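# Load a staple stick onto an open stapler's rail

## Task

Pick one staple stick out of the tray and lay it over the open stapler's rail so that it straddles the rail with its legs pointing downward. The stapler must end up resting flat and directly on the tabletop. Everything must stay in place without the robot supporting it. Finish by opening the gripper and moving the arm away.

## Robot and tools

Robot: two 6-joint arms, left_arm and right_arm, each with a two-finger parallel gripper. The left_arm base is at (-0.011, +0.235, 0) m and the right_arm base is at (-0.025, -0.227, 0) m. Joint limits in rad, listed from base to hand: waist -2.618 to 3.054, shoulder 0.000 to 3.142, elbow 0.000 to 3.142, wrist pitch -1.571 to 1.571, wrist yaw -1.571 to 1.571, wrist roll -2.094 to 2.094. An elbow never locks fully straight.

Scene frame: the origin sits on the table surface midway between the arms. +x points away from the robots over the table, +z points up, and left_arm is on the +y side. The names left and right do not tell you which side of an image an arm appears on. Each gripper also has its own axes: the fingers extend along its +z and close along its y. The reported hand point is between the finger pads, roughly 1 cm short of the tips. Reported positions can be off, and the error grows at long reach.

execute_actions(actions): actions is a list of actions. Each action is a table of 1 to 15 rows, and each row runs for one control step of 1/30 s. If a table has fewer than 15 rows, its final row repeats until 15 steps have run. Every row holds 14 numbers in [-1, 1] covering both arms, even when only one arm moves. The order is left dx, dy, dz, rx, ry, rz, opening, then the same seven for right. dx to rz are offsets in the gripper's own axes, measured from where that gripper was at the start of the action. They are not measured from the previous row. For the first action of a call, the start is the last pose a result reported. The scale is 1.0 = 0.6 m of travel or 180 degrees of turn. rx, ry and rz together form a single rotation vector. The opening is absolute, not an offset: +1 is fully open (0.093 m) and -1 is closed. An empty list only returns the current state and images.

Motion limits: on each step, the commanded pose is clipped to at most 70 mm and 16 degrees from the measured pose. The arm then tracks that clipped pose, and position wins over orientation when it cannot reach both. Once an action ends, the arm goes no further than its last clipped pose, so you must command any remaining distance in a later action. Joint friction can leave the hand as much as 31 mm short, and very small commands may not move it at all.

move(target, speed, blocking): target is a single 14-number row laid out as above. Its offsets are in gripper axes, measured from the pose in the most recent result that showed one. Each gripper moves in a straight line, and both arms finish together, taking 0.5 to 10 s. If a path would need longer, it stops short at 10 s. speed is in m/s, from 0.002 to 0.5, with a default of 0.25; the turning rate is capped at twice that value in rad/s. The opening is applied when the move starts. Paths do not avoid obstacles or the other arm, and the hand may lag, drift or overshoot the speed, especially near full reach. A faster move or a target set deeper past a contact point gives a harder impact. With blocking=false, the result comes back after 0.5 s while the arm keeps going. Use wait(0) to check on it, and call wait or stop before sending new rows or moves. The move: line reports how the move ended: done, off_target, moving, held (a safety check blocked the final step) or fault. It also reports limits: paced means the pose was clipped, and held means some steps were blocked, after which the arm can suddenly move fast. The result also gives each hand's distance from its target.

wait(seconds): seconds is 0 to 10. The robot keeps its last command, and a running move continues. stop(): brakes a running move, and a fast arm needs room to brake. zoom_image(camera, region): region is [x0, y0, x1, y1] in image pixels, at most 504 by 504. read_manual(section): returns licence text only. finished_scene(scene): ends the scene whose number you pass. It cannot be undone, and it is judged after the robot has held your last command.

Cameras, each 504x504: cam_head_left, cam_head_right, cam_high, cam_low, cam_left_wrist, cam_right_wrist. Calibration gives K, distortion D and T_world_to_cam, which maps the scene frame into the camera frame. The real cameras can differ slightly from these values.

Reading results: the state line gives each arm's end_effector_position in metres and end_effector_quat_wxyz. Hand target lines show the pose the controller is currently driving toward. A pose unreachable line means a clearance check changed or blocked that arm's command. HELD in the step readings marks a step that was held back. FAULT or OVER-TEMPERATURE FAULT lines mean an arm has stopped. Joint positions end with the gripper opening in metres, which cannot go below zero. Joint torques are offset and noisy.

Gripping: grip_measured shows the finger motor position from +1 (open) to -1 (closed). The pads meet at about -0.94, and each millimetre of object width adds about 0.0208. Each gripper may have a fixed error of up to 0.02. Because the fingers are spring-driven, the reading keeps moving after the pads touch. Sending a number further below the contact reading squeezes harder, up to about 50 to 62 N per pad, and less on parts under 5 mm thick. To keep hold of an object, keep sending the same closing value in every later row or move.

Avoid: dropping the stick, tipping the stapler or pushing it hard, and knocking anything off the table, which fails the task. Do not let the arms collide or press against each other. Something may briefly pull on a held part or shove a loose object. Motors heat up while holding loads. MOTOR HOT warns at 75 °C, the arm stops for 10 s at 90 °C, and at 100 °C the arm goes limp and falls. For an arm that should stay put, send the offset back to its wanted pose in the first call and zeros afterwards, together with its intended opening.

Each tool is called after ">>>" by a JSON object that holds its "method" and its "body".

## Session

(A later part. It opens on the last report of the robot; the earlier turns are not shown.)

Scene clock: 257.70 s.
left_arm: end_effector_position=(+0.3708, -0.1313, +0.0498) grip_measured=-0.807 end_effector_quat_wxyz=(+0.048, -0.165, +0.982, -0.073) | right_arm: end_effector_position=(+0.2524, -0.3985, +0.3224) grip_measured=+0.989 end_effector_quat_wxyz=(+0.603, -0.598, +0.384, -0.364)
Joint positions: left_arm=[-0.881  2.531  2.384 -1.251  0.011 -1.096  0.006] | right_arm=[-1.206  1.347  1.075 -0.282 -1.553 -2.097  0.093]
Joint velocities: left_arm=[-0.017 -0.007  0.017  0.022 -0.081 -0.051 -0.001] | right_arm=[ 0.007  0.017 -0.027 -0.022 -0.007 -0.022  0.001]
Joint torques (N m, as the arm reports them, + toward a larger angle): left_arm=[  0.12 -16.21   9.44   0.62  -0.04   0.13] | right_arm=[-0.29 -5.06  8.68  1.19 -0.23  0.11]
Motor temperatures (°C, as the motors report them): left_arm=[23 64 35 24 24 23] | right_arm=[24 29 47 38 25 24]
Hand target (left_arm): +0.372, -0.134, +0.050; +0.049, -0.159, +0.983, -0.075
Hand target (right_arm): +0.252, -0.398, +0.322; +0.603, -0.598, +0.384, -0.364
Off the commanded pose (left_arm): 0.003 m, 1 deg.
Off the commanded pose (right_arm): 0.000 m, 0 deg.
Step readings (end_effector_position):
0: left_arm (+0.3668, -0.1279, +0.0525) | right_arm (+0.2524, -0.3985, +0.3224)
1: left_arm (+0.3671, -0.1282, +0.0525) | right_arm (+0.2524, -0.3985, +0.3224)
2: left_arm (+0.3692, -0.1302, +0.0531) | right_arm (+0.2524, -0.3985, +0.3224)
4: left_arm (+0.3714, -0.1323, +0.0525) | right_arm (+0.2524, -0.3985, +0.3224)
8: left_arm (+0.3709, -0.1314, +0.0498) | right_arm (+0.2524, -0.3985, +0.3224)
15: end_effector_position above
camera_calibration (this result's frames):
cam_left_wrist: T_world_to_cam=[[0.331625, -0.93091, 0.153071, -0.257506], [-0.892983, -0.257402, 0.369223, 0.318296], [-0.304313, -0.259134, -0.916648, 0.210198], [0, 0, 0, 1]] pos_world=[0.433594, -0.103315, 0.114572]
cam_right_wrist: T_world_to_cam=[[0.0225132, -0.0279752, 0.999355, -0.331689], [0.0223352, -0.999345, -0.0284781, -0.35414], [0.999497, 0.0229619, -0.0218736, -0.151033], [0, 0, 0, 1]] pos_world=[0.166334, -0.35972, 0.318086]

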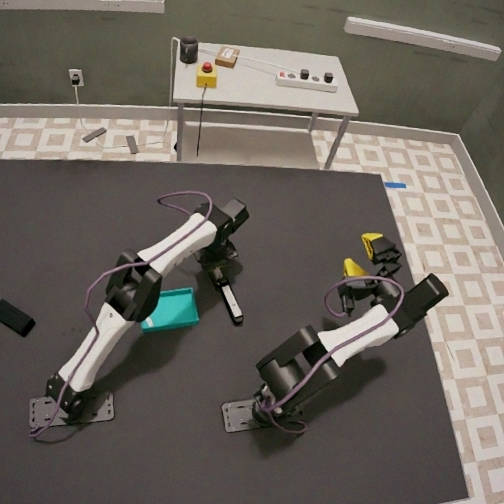

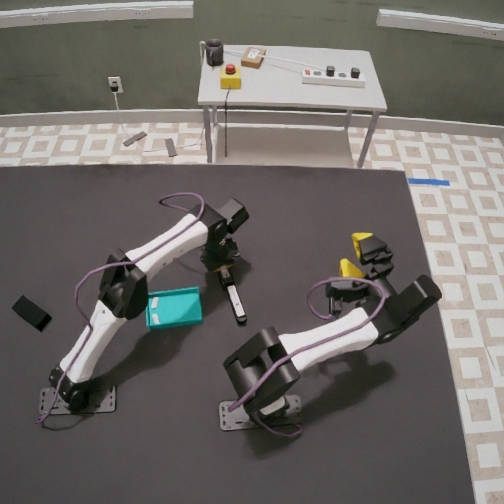

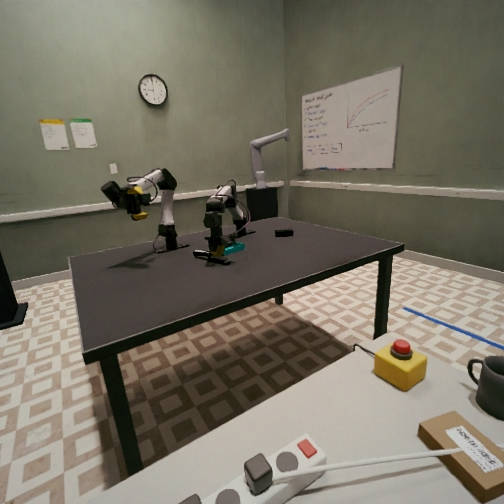

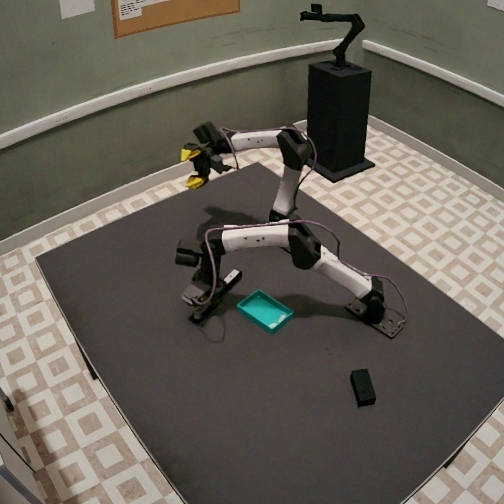

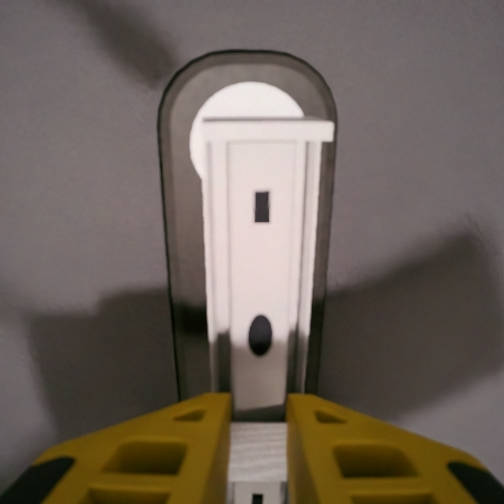

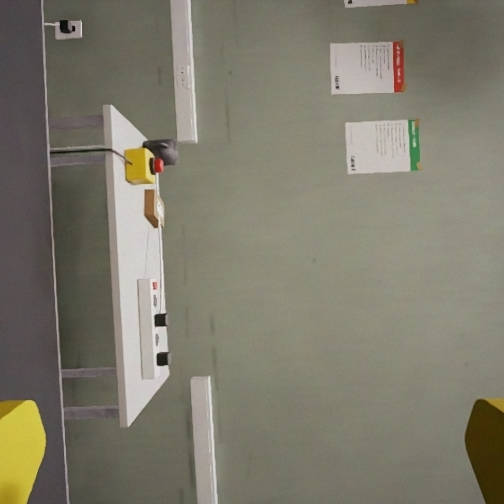

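>>> {"method": "execute_actions", "body": {"actions": [[[0.002,0.004,0.012,0,0,0,-0.82,0,0,0,0,0,0,1]]]}}

>>> {"method": "zoom_image", "body": {"camera": "cam_left_wrist", "region": [100,200,404,504]}}

Scene clock: 264.57 s.
left_arm: end_effector_position=(+0.3706, -0.1312, +0.0484) grip_measured=-0.807 end_effector_quat_wxyz=(+0.049, -0.165, +0.982, -0.075) | right_arm: end_effector_position=(+0.2524, -0.3985, +0.3224) grip_measured=+0.989 end_effector_quat_wxyz=(+0.603, -0.598, +0.384, -0.364)
Joint positions: left_arm=[-0.881  2.518  2.354 -1.227  0.011 -1.096  0.006] | right_arm=[-1.206  1.347  1.075 -0.282 -1.553 -2.097  0.093]
Joint velocities: left_arm=[ 0.017  0.022 -0.007  0.022  0.007 -0.037  0.001] | right_arm=[ 0.007 -0.002 -0.002 -0.066  0.022  0.007 -0.   ]
Joint torques (N m, as the arm reports them, + toward a larger angle): left_arm=[  0.24 -17.15   5.38   0.79  -0.05   0.05] | right_arm=[-0.37 -5.    8.51  1.21 -0.22  0.14]
Motor temperatures (°C, as the motors report them): left_arm=[23 64 36 24 24 23] | right_arm=[24 29 47 38 25 24]
Hand target (left_arm): +0.370, -0.130, +0.042; +0.047, -0.165, +0.982, -0.072
Hand target (right_arm): +0.252, -0.398, +0.322; +0.603, -0.598, +0.384, -0.364
Off the commanded pose (left_arm): 0.006 m, 0 deg.
Off the commanded pose (right_arm): 0.000 m, 0 deg.
Step readings (end_effector_position):
0: left_arm (+0.3708, -0.1313, +0.0499) | right_arm (+0.2524, -0.3985, +0.3224)
1: left_arm (+0.3706, -0.1311, +0.0489) | right_arm (+0.2524, -0.3985, +0.3224)
2: left_arm (+0.3706, -0.1311, +0.0480) | right_arm (+0.2524, -0.3985, +0.3224)
4: left_arm (+0.3706, -0.1311, +0.0484) | right_arm (+0.2524, -0.3985, +0.3224)
8: left_arm (+0.3706, -0.1311, +0.0483) | right_arm (+0.2524, -0.3985, +0.3224)
15: end_effector_position above
camera_calibration (this result's frames):
cam_left_wrist: T_world_to_cam=[[0.330624, -0.930427, 0.158092, -0.256883], [-0.89462, -0.25563, 0.366481, 0.319702], [-0.300571, -0.2626, -0.916896, 0.207011], [0, 0, 0, 1]] pos_world=[0.433165, -0.102925, 0.113254]
cam_right_wrist: T_world_to_cam=[[0.0225132, -0.0279752, 0.999355, -0.331689], [0.0223352, -0.999345, -0.0284781, -0.35414], [0.999497, 0.0229619, -0.0218736, -0.151033], [0, 0, 0, 1]] pos_world=[0.166334, -0.35972, 0.318086]

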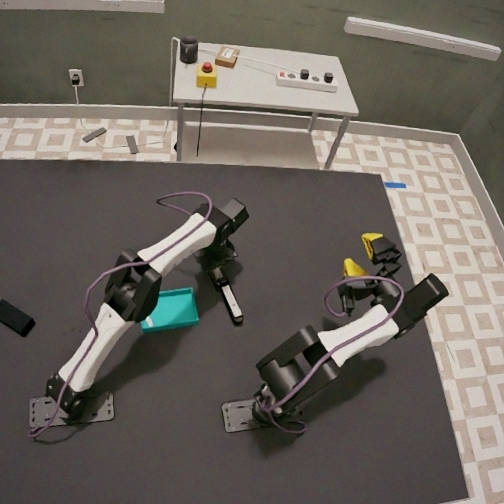

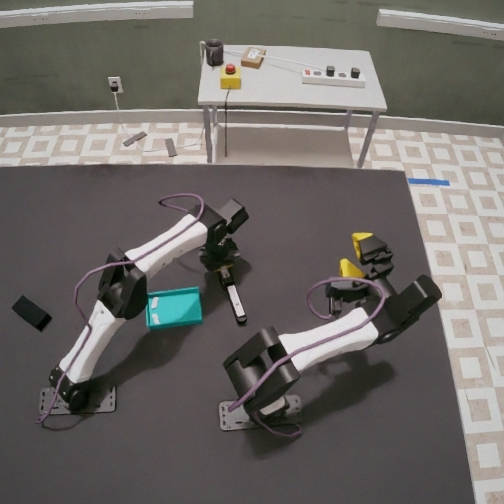

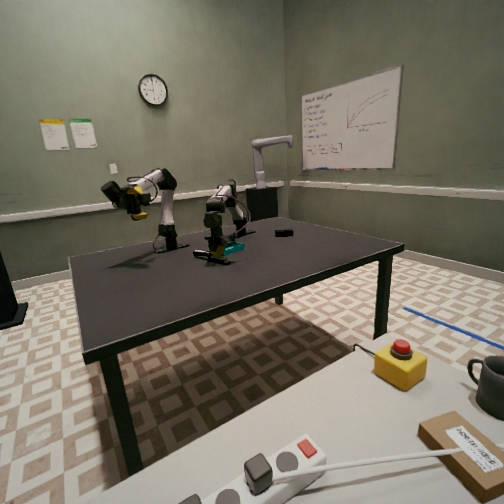

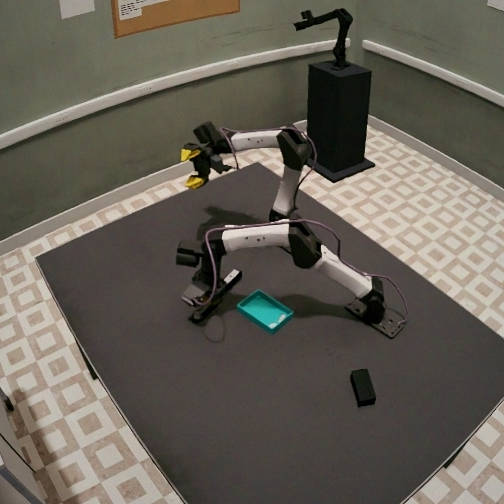

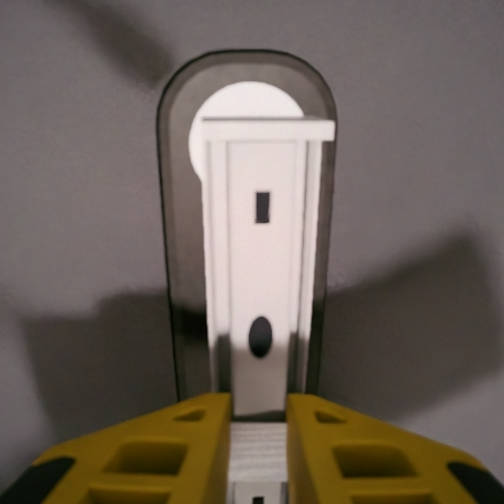

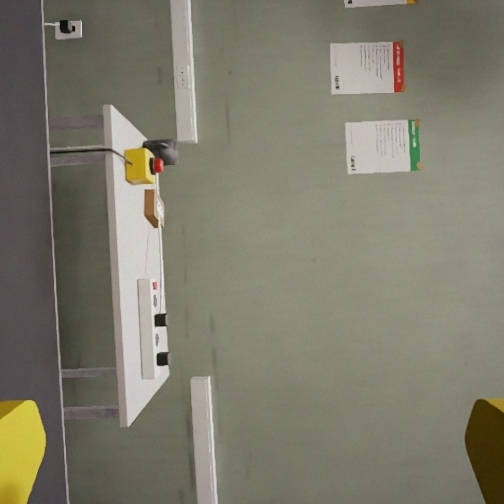

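Region (100, 200, 404, 504) of cam_left_wrist's 504x504 image, scaled by 1.658, with more detail than that image has.

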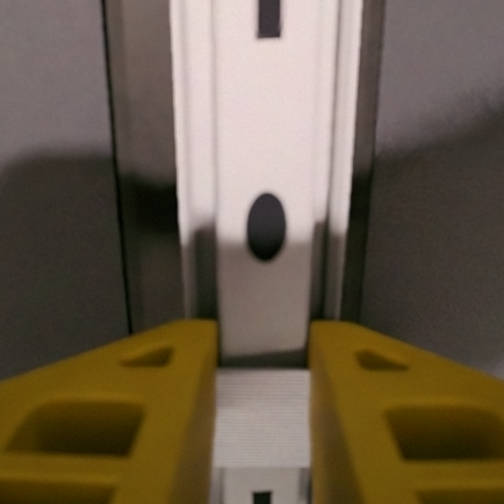

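Stopped, likely tips on the channel top. Release.

>>> {"method": "execute_actions", "body": {"actions": [[[0,0,0,0,0,0,-0.55,0,0,0,0,0,0,1]],[[0,0,0,0,0,0,-0.55,0,0,0,0,0,0,1]]]}}

>>> {"method": "zoom_image", "body": {"camera": "cam_left_wrist", "region": [100,200,404,504]}}

Scene clock: 269.63 s.
left_arm: end_effector_position=(+0.3718, -0.1344, +0.0497) grip_measured=-0.552 end_effector_quat_wxyz=(+0.050, -0.164, +0.982, -0.083) | right_arm: end_effector_position=(+0.2524, -0.3985, +0.3224) grip_measured=+0.989 end_effector_quat_wxyz=(+0.603, -0.598, +0.384, -0.364)
Joint positions: left_arm=[-0.881  2.516  2.354 -1.215  0.02  -1.096  0.019] | right_arm=[-1.206  1.347  1.075 -0.282 -1.553 -2.097  0.093]
Joint velocities: left_arm=[-0.002 -0.017  0.002  0.022 -0.022 -0.037 -0.   ] | right_arm=[ 0.012  0.012 -0.027  0.022  0.037 -0.081 -0.   ]
Joint torques (N m, as the arm reports them, + toward a larger angle): left_arm=[  0.24 -17.13   7.68   0.65  -0.07   0.08] | right_arm=[-0.32 -5.05  8.55  1.18 -0.18  0.12]
Motor temperatures (°C, as the motors report them): left_arm=[23 65 35 24 24 23] | right_arm=[24 29 47 38 25 24]
Hand target (left_arm): +0.372, -0.134, +0.050; +0.050, -0.164, +0.982, -0.081
Hand target (right_arm): +0.252, -0.398, +0.322; +0.603, -0.598, +0.384, -0.364
Off the commanded pose (left_arm): 0.001 m, 0 deg.
Off the commanded pose (right_arm): 0.000 m, 0 deg.
Step readings (end_effector_position; steps 1 to 15: 1st action; 16 to 30: 2nd action):
0: left_arm (+0.3707, -0.1312, +0.0485) | right_arm (+0.2524, -0.3985, +0.3224)
1: left_arm (+0.3707, -0.1315, +0.0486) | right_arm (+0.2524, -0.3985, +0.3224)
2: left_arm (+0.3712, -0.1323, +0.0493) | right_arm (+0.2524, -0.3985, +0.3224)
4: left_arm (+0.3714, -0.1332, +0.0495) | right_arm (+0.2524, -0.3985, +0.3224)
8: left_arm (+0.3716, -0.1336, +0.0496) | right_arm (+0.2524, -0.3985, +0.3224)
15: left_arm (+0.3716, -0.1336, +0.0496) | right_arm (+0.2524, -0.3985, +0.3224)
16: left_arm (+0.3716, -0.1338, +0.0496) | right_arm (+0.2524, -0.3985, +0.3224)
17: left_arm (+0.3717, -0.1341, +0.0497) | right_arm (+0.2524, -0.3985, +0.3224)
19: left_arm (+0.3718, -0.1344, +0.0497) | right_arm (+0.2524, -0.3985, +0.3224)
23: left_arm (+0.3718, -0.1344, +0.0497) | right_arm (+0.2524, -0.3985, +0.3224)
30: end_effector_position above
camera_calibration (this result's frames):
cam_left_wrist: T_world_to_cam=[[0.328384, -0.928283, 0.174516, -0.260207], [-0.896514, -0.248151, 0.366994, 0.321103], [-0.297368, -0.27697, -0.913707, 0.204482], [0, 0, 0, 1]] pos_world=[0.434127, -0.105228, 0.114404]
cam_right_wrist: T_world_to_cam=[[0.0225132, -0.0279752, 0.999355, -0.331689], [0.0223352, -0.999345, -0.0284781, -0.35414], [0.999497, 0.0229619, -0.0218736, -0.151033], [0, 0, 0, 1]] pos_world=[0.166334, -0.35972, 0.318086]

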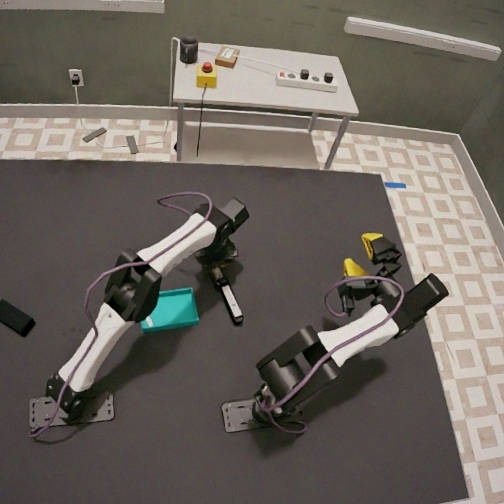

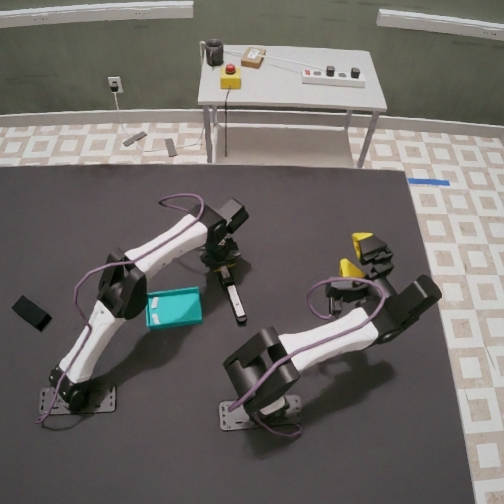

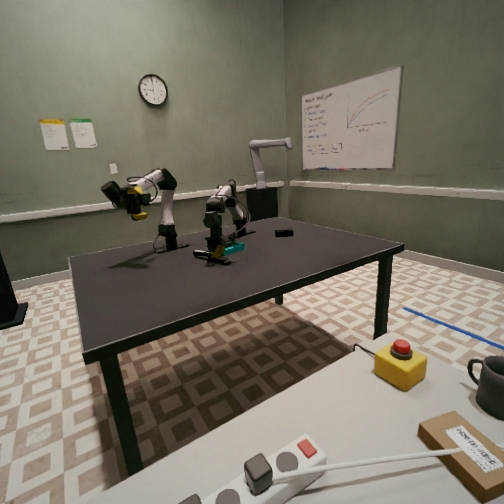

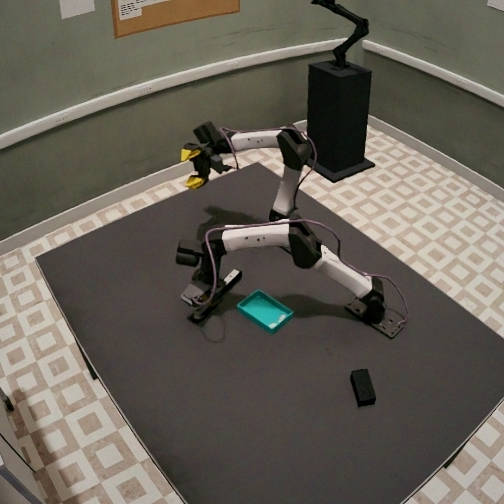

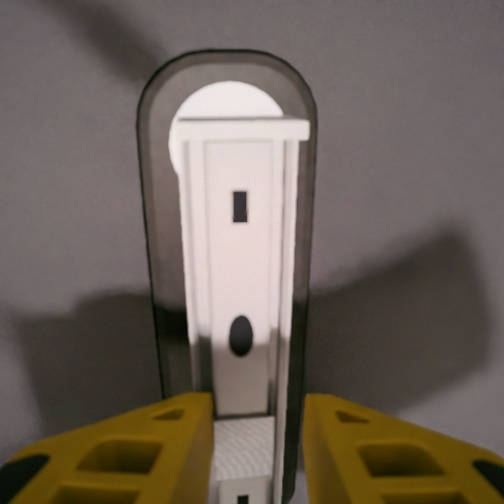

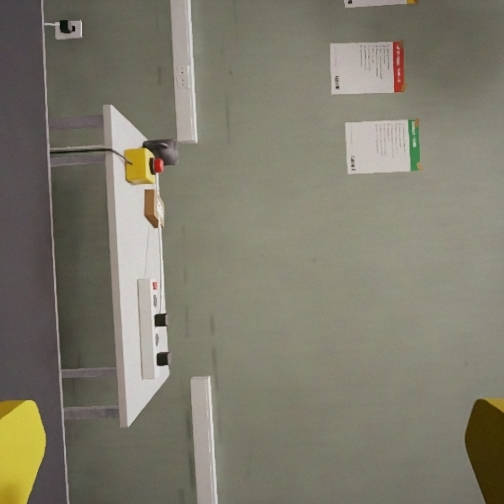

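Region (100, 200, 404, 504) of cam_left_wrist's 504x504 image, scaled by 1.658, with more detail than that image has.

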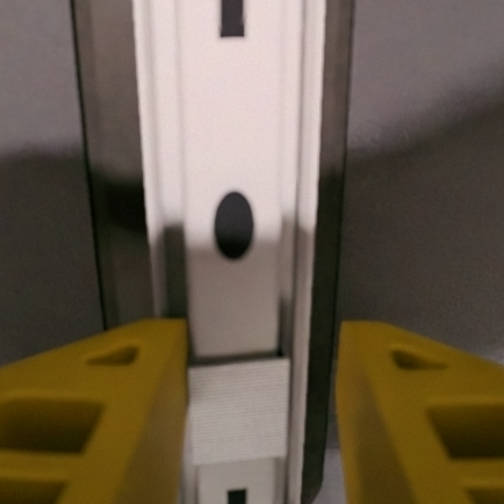

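>>> {"method": "move", "body": {"target": [0.03,0,-0.1,0,0,0,-0.55,0,0,0,0,0,0,1], "speed": 0.1}}

>>> {"method": "zoom_image", "body": {"camera": "cam_left_wrist", "region": [150,200,370,420]}}

Scene clock: 275.83 s.
left_arm: end_effector_position=(+0.3495, -0.1287, +0.0999) grip_measured=-0.552 end_effector_quat_wxyz=(+0.045, -0.164, +0.982, -0.079) | right_arm: end_effector_position=(+0.2524, -0.3985, +0.3224) grip_measured=+0.989 end_effector_quat_wxyz=(+0.603, -0.598, +0.384, -0.364)
Joint positions: left_arm=[-0.903  2.444  2.425 -1.37   0.02  -1.117  0.019] | right_arm=[-1.206  1.347  1.075 -0.282 -1.553 -2.097  0.093]
Joint velocities: left_arm=[-0.002  0.007 -0.017 -0.022  0.066  0.051 -0.001] | right_arm=[-0.007  0.007 -0.002 -0.037 -0.095 -0.051 -0.001]
Joint torques (N m, as the arm reports them, + toward a larger angle): left_arm=[ -0.66 -17.05   9.1    0.59  -0.1   -0.03] | right_arm=[-0.28 -5.09  8.52  1.19 -0.2   0.1 ]
Motor temperatures (°C, as the motors report them): left_arm=[23 66 36 24 24 23] | right_arm=[24 29 47 38 25 24]
Hand target (left_arm): +0.347, -0.132, +0.107; +0.050, -0.164, +0.982, -0.083
Hand target (right_arm): +0.252, -0.398, +0.322; +0.603, -0.598, +0.384, -0.364
Off the commanded pose (left_arm): 0.008 m, 1 deg.
Off the commanded pose (right_arm): 0.000 m, 0 deg.
move: done
camera_calibration (this result's frames):
cam_left_wrist: T_world_to_cam=[[0.328929, -0.929758, 0.165394, -0.255843], [-0.892622, -0.248933, 0.375844, 0.281694], [-0.308272, -0.27126, -0.911804, 0.249657], [0, 0, 0, 1]] pos_world=[0.412563, -0.100028, 0.16408]
cam_right_wrist: T_world_to_cam=[[0.0225132, -0.0279752, 0.999355, -0.331689], [0.0223352, -0.999345, -0.0284781, -0.35414], [0.999497, 0.0229619, -0.0218736, -0.151033], [0, 0, 0, 1]] pos_world=[0.166334, -0.35972, 0.318086]

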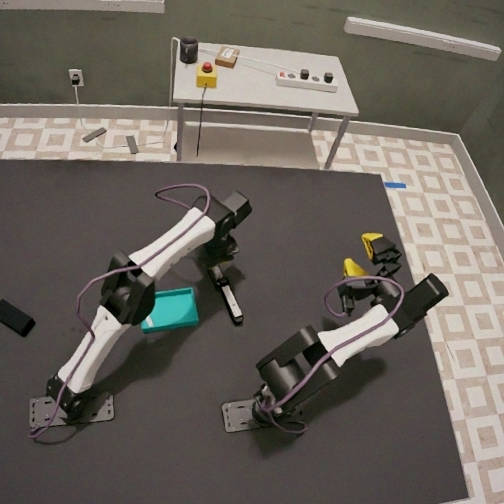

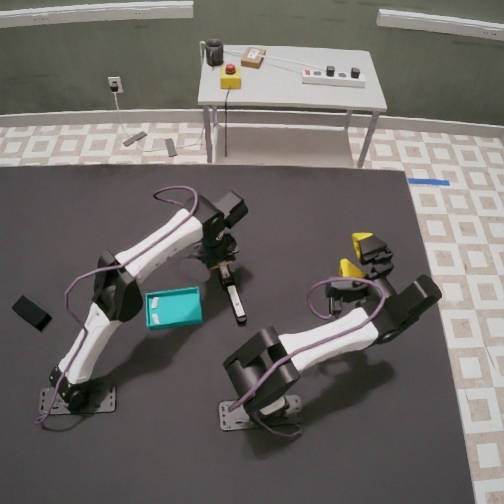

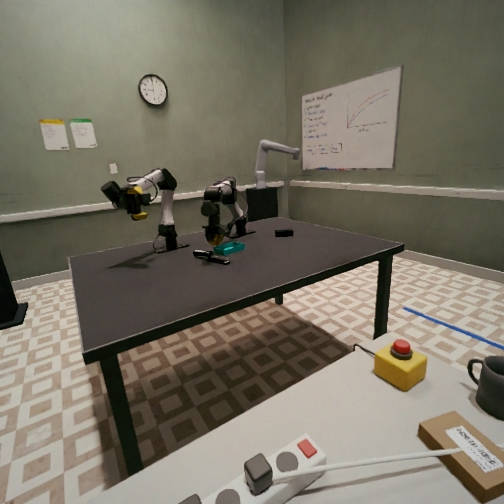

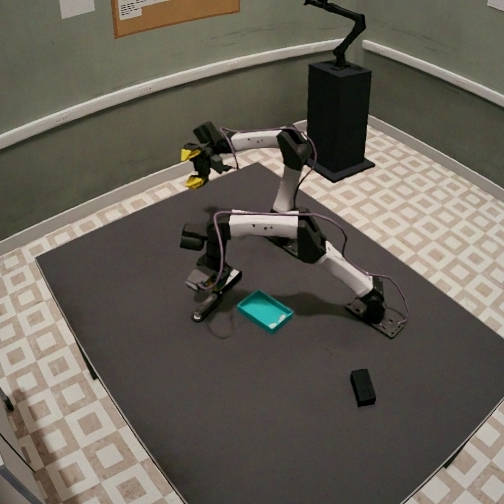

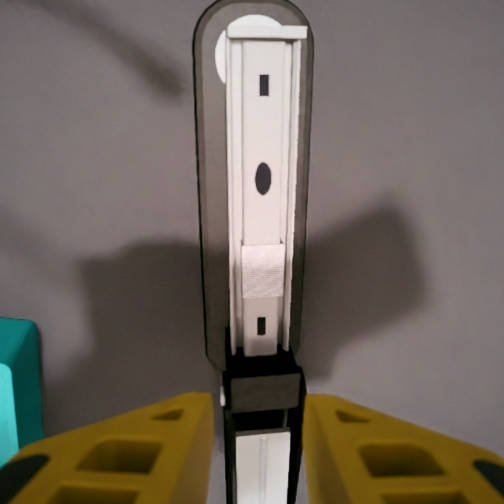

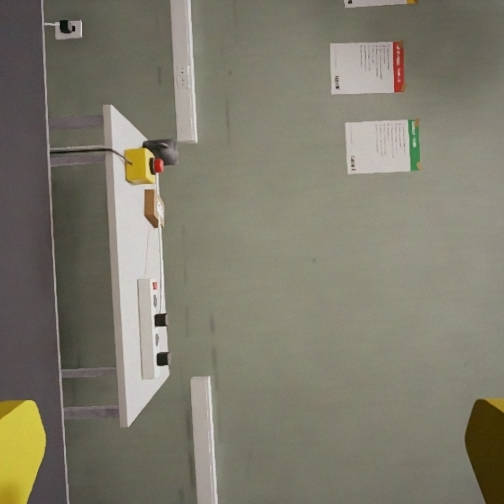

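Region (150, 200, 370, 420) of cam_left_wrist's 504x504 image, scaled by 2.291, with more detail than that image has.

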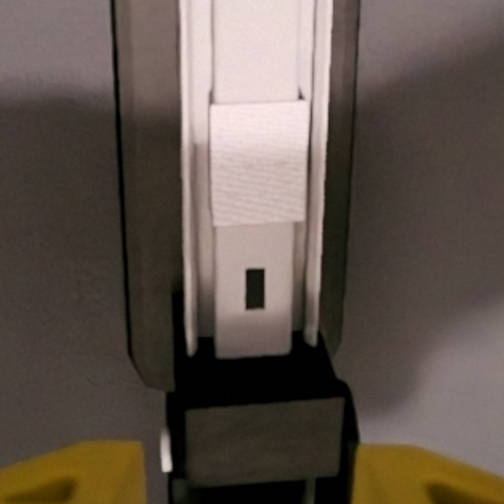

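Stick sits astride the rail. Retreat.

>>> {"method": "move", "body": {"target": [0.15,0.2,-0.1,0,0,0,0.5,0,0,0,0,0,0,1]}}

>>> {"method": "finished_scene", "body": {"scene": 2}}

Scene clock: 283.37 s.
left_arm: end_effector_position=(+0.2229, -0.0372, +0.1365) grip_measured=+0.498 end_effector_quat_wxyz=(+0.039, -0.163, +0.983, -0.079) | right_arm: end_effector_position=(+0.2524, -0.3985, +0.3224) grip_measured=+0.989 end_effector_quat_wxyz=(+0.603, -0.598, +0.384, -0.364)
Joint positions: left_arm=[-0.973  1.739  1.504 -1.16   0.016 -1.185  0.069] | right_arm=[-1.206  1.347  1.075 -0.282 -1.553 -2.097  0.093]
Joint velocities: left_arm=[-0.012 -0.002  0.002 -0.022 -0.066 -0.051 -0.001] | right_arm=[-0.017 -0.002  0.022 -0.022  0.007 -0.037 -0.001]
Joint torques (N m, as the arm reports them, + toward a larger angle): left_arm=[ -0.69 -10.47   6.2    0.72  -0.11  -0.02] | right_arm=[-0.35 -5.12  8.52  1.21 -0.2   0.12]
Motor temperatures (°C, as the motors report them): left_arm=[23 66 36 24 24 23] | right_arm=[24 29 47 38 25 24]
Hand target (left_arm): +0.221, -0.038, +0.135; +0.044, -0.164, +0.982, -0.080
Hand target (right_arm): +0.252, -0.398, +0.322; +0.603, -0.598, +0.384, -0.364
Off the commanded pose (left_arm): 0.005 m, 1 deg.
Off the commanded pose (right_arm): 0.000 m, 0 deg.
move: done
camera_calibration (this result's frames):
cam_left_wrist: T_world_to_cam=[[0.328464, -0.930325, 0.163118, -0.134751], [-0.889256, -0.246395, 0.385374, 0.175851], [-0.318331, -0.271635, -0.908229, 0.270571], [0, 0, 0, 1]] pos_world=[0.286769, -0.0085364, 0.199952]
cam_right_wrist: T_world_to_cam=[[0.0225132, -0.0279752, 0.999355, -0.331689], [0.0223352, -0.999345, -0.0284781, -0.35414], [0.999497, 0.0229619, -0.0218736, -0.151033], [0, 0, 0, 1]] pos_world=[0.166334, -0.35972, 0.318086]

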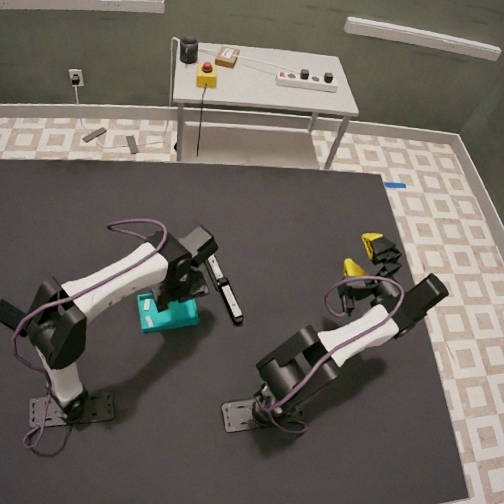

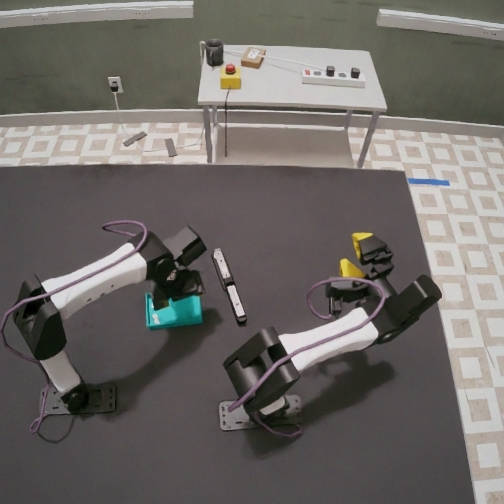

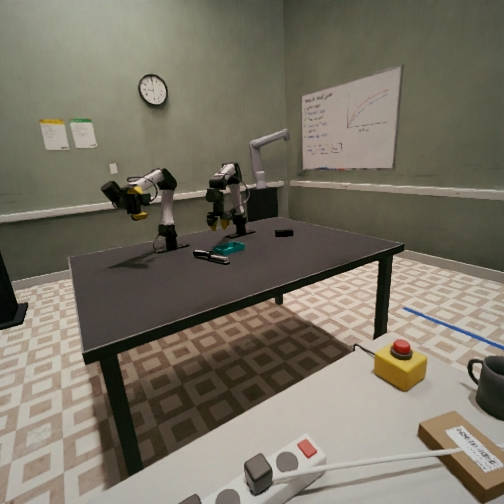

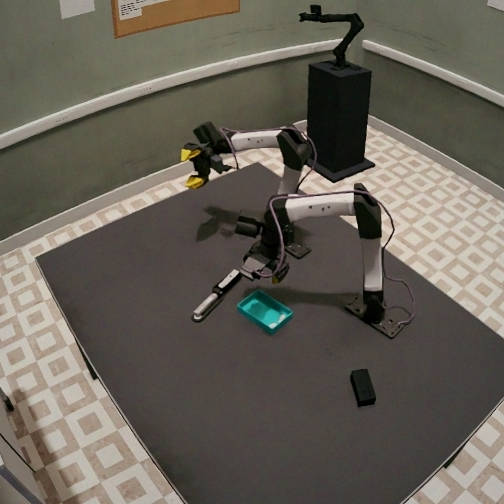

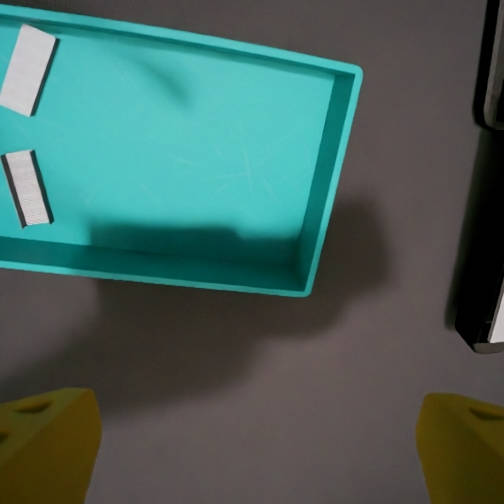

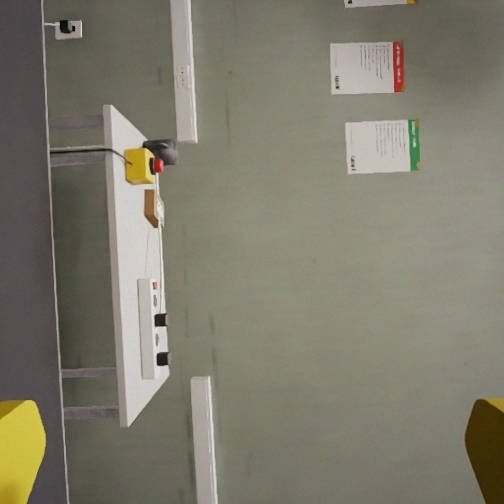

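The scene is finished: the task was done.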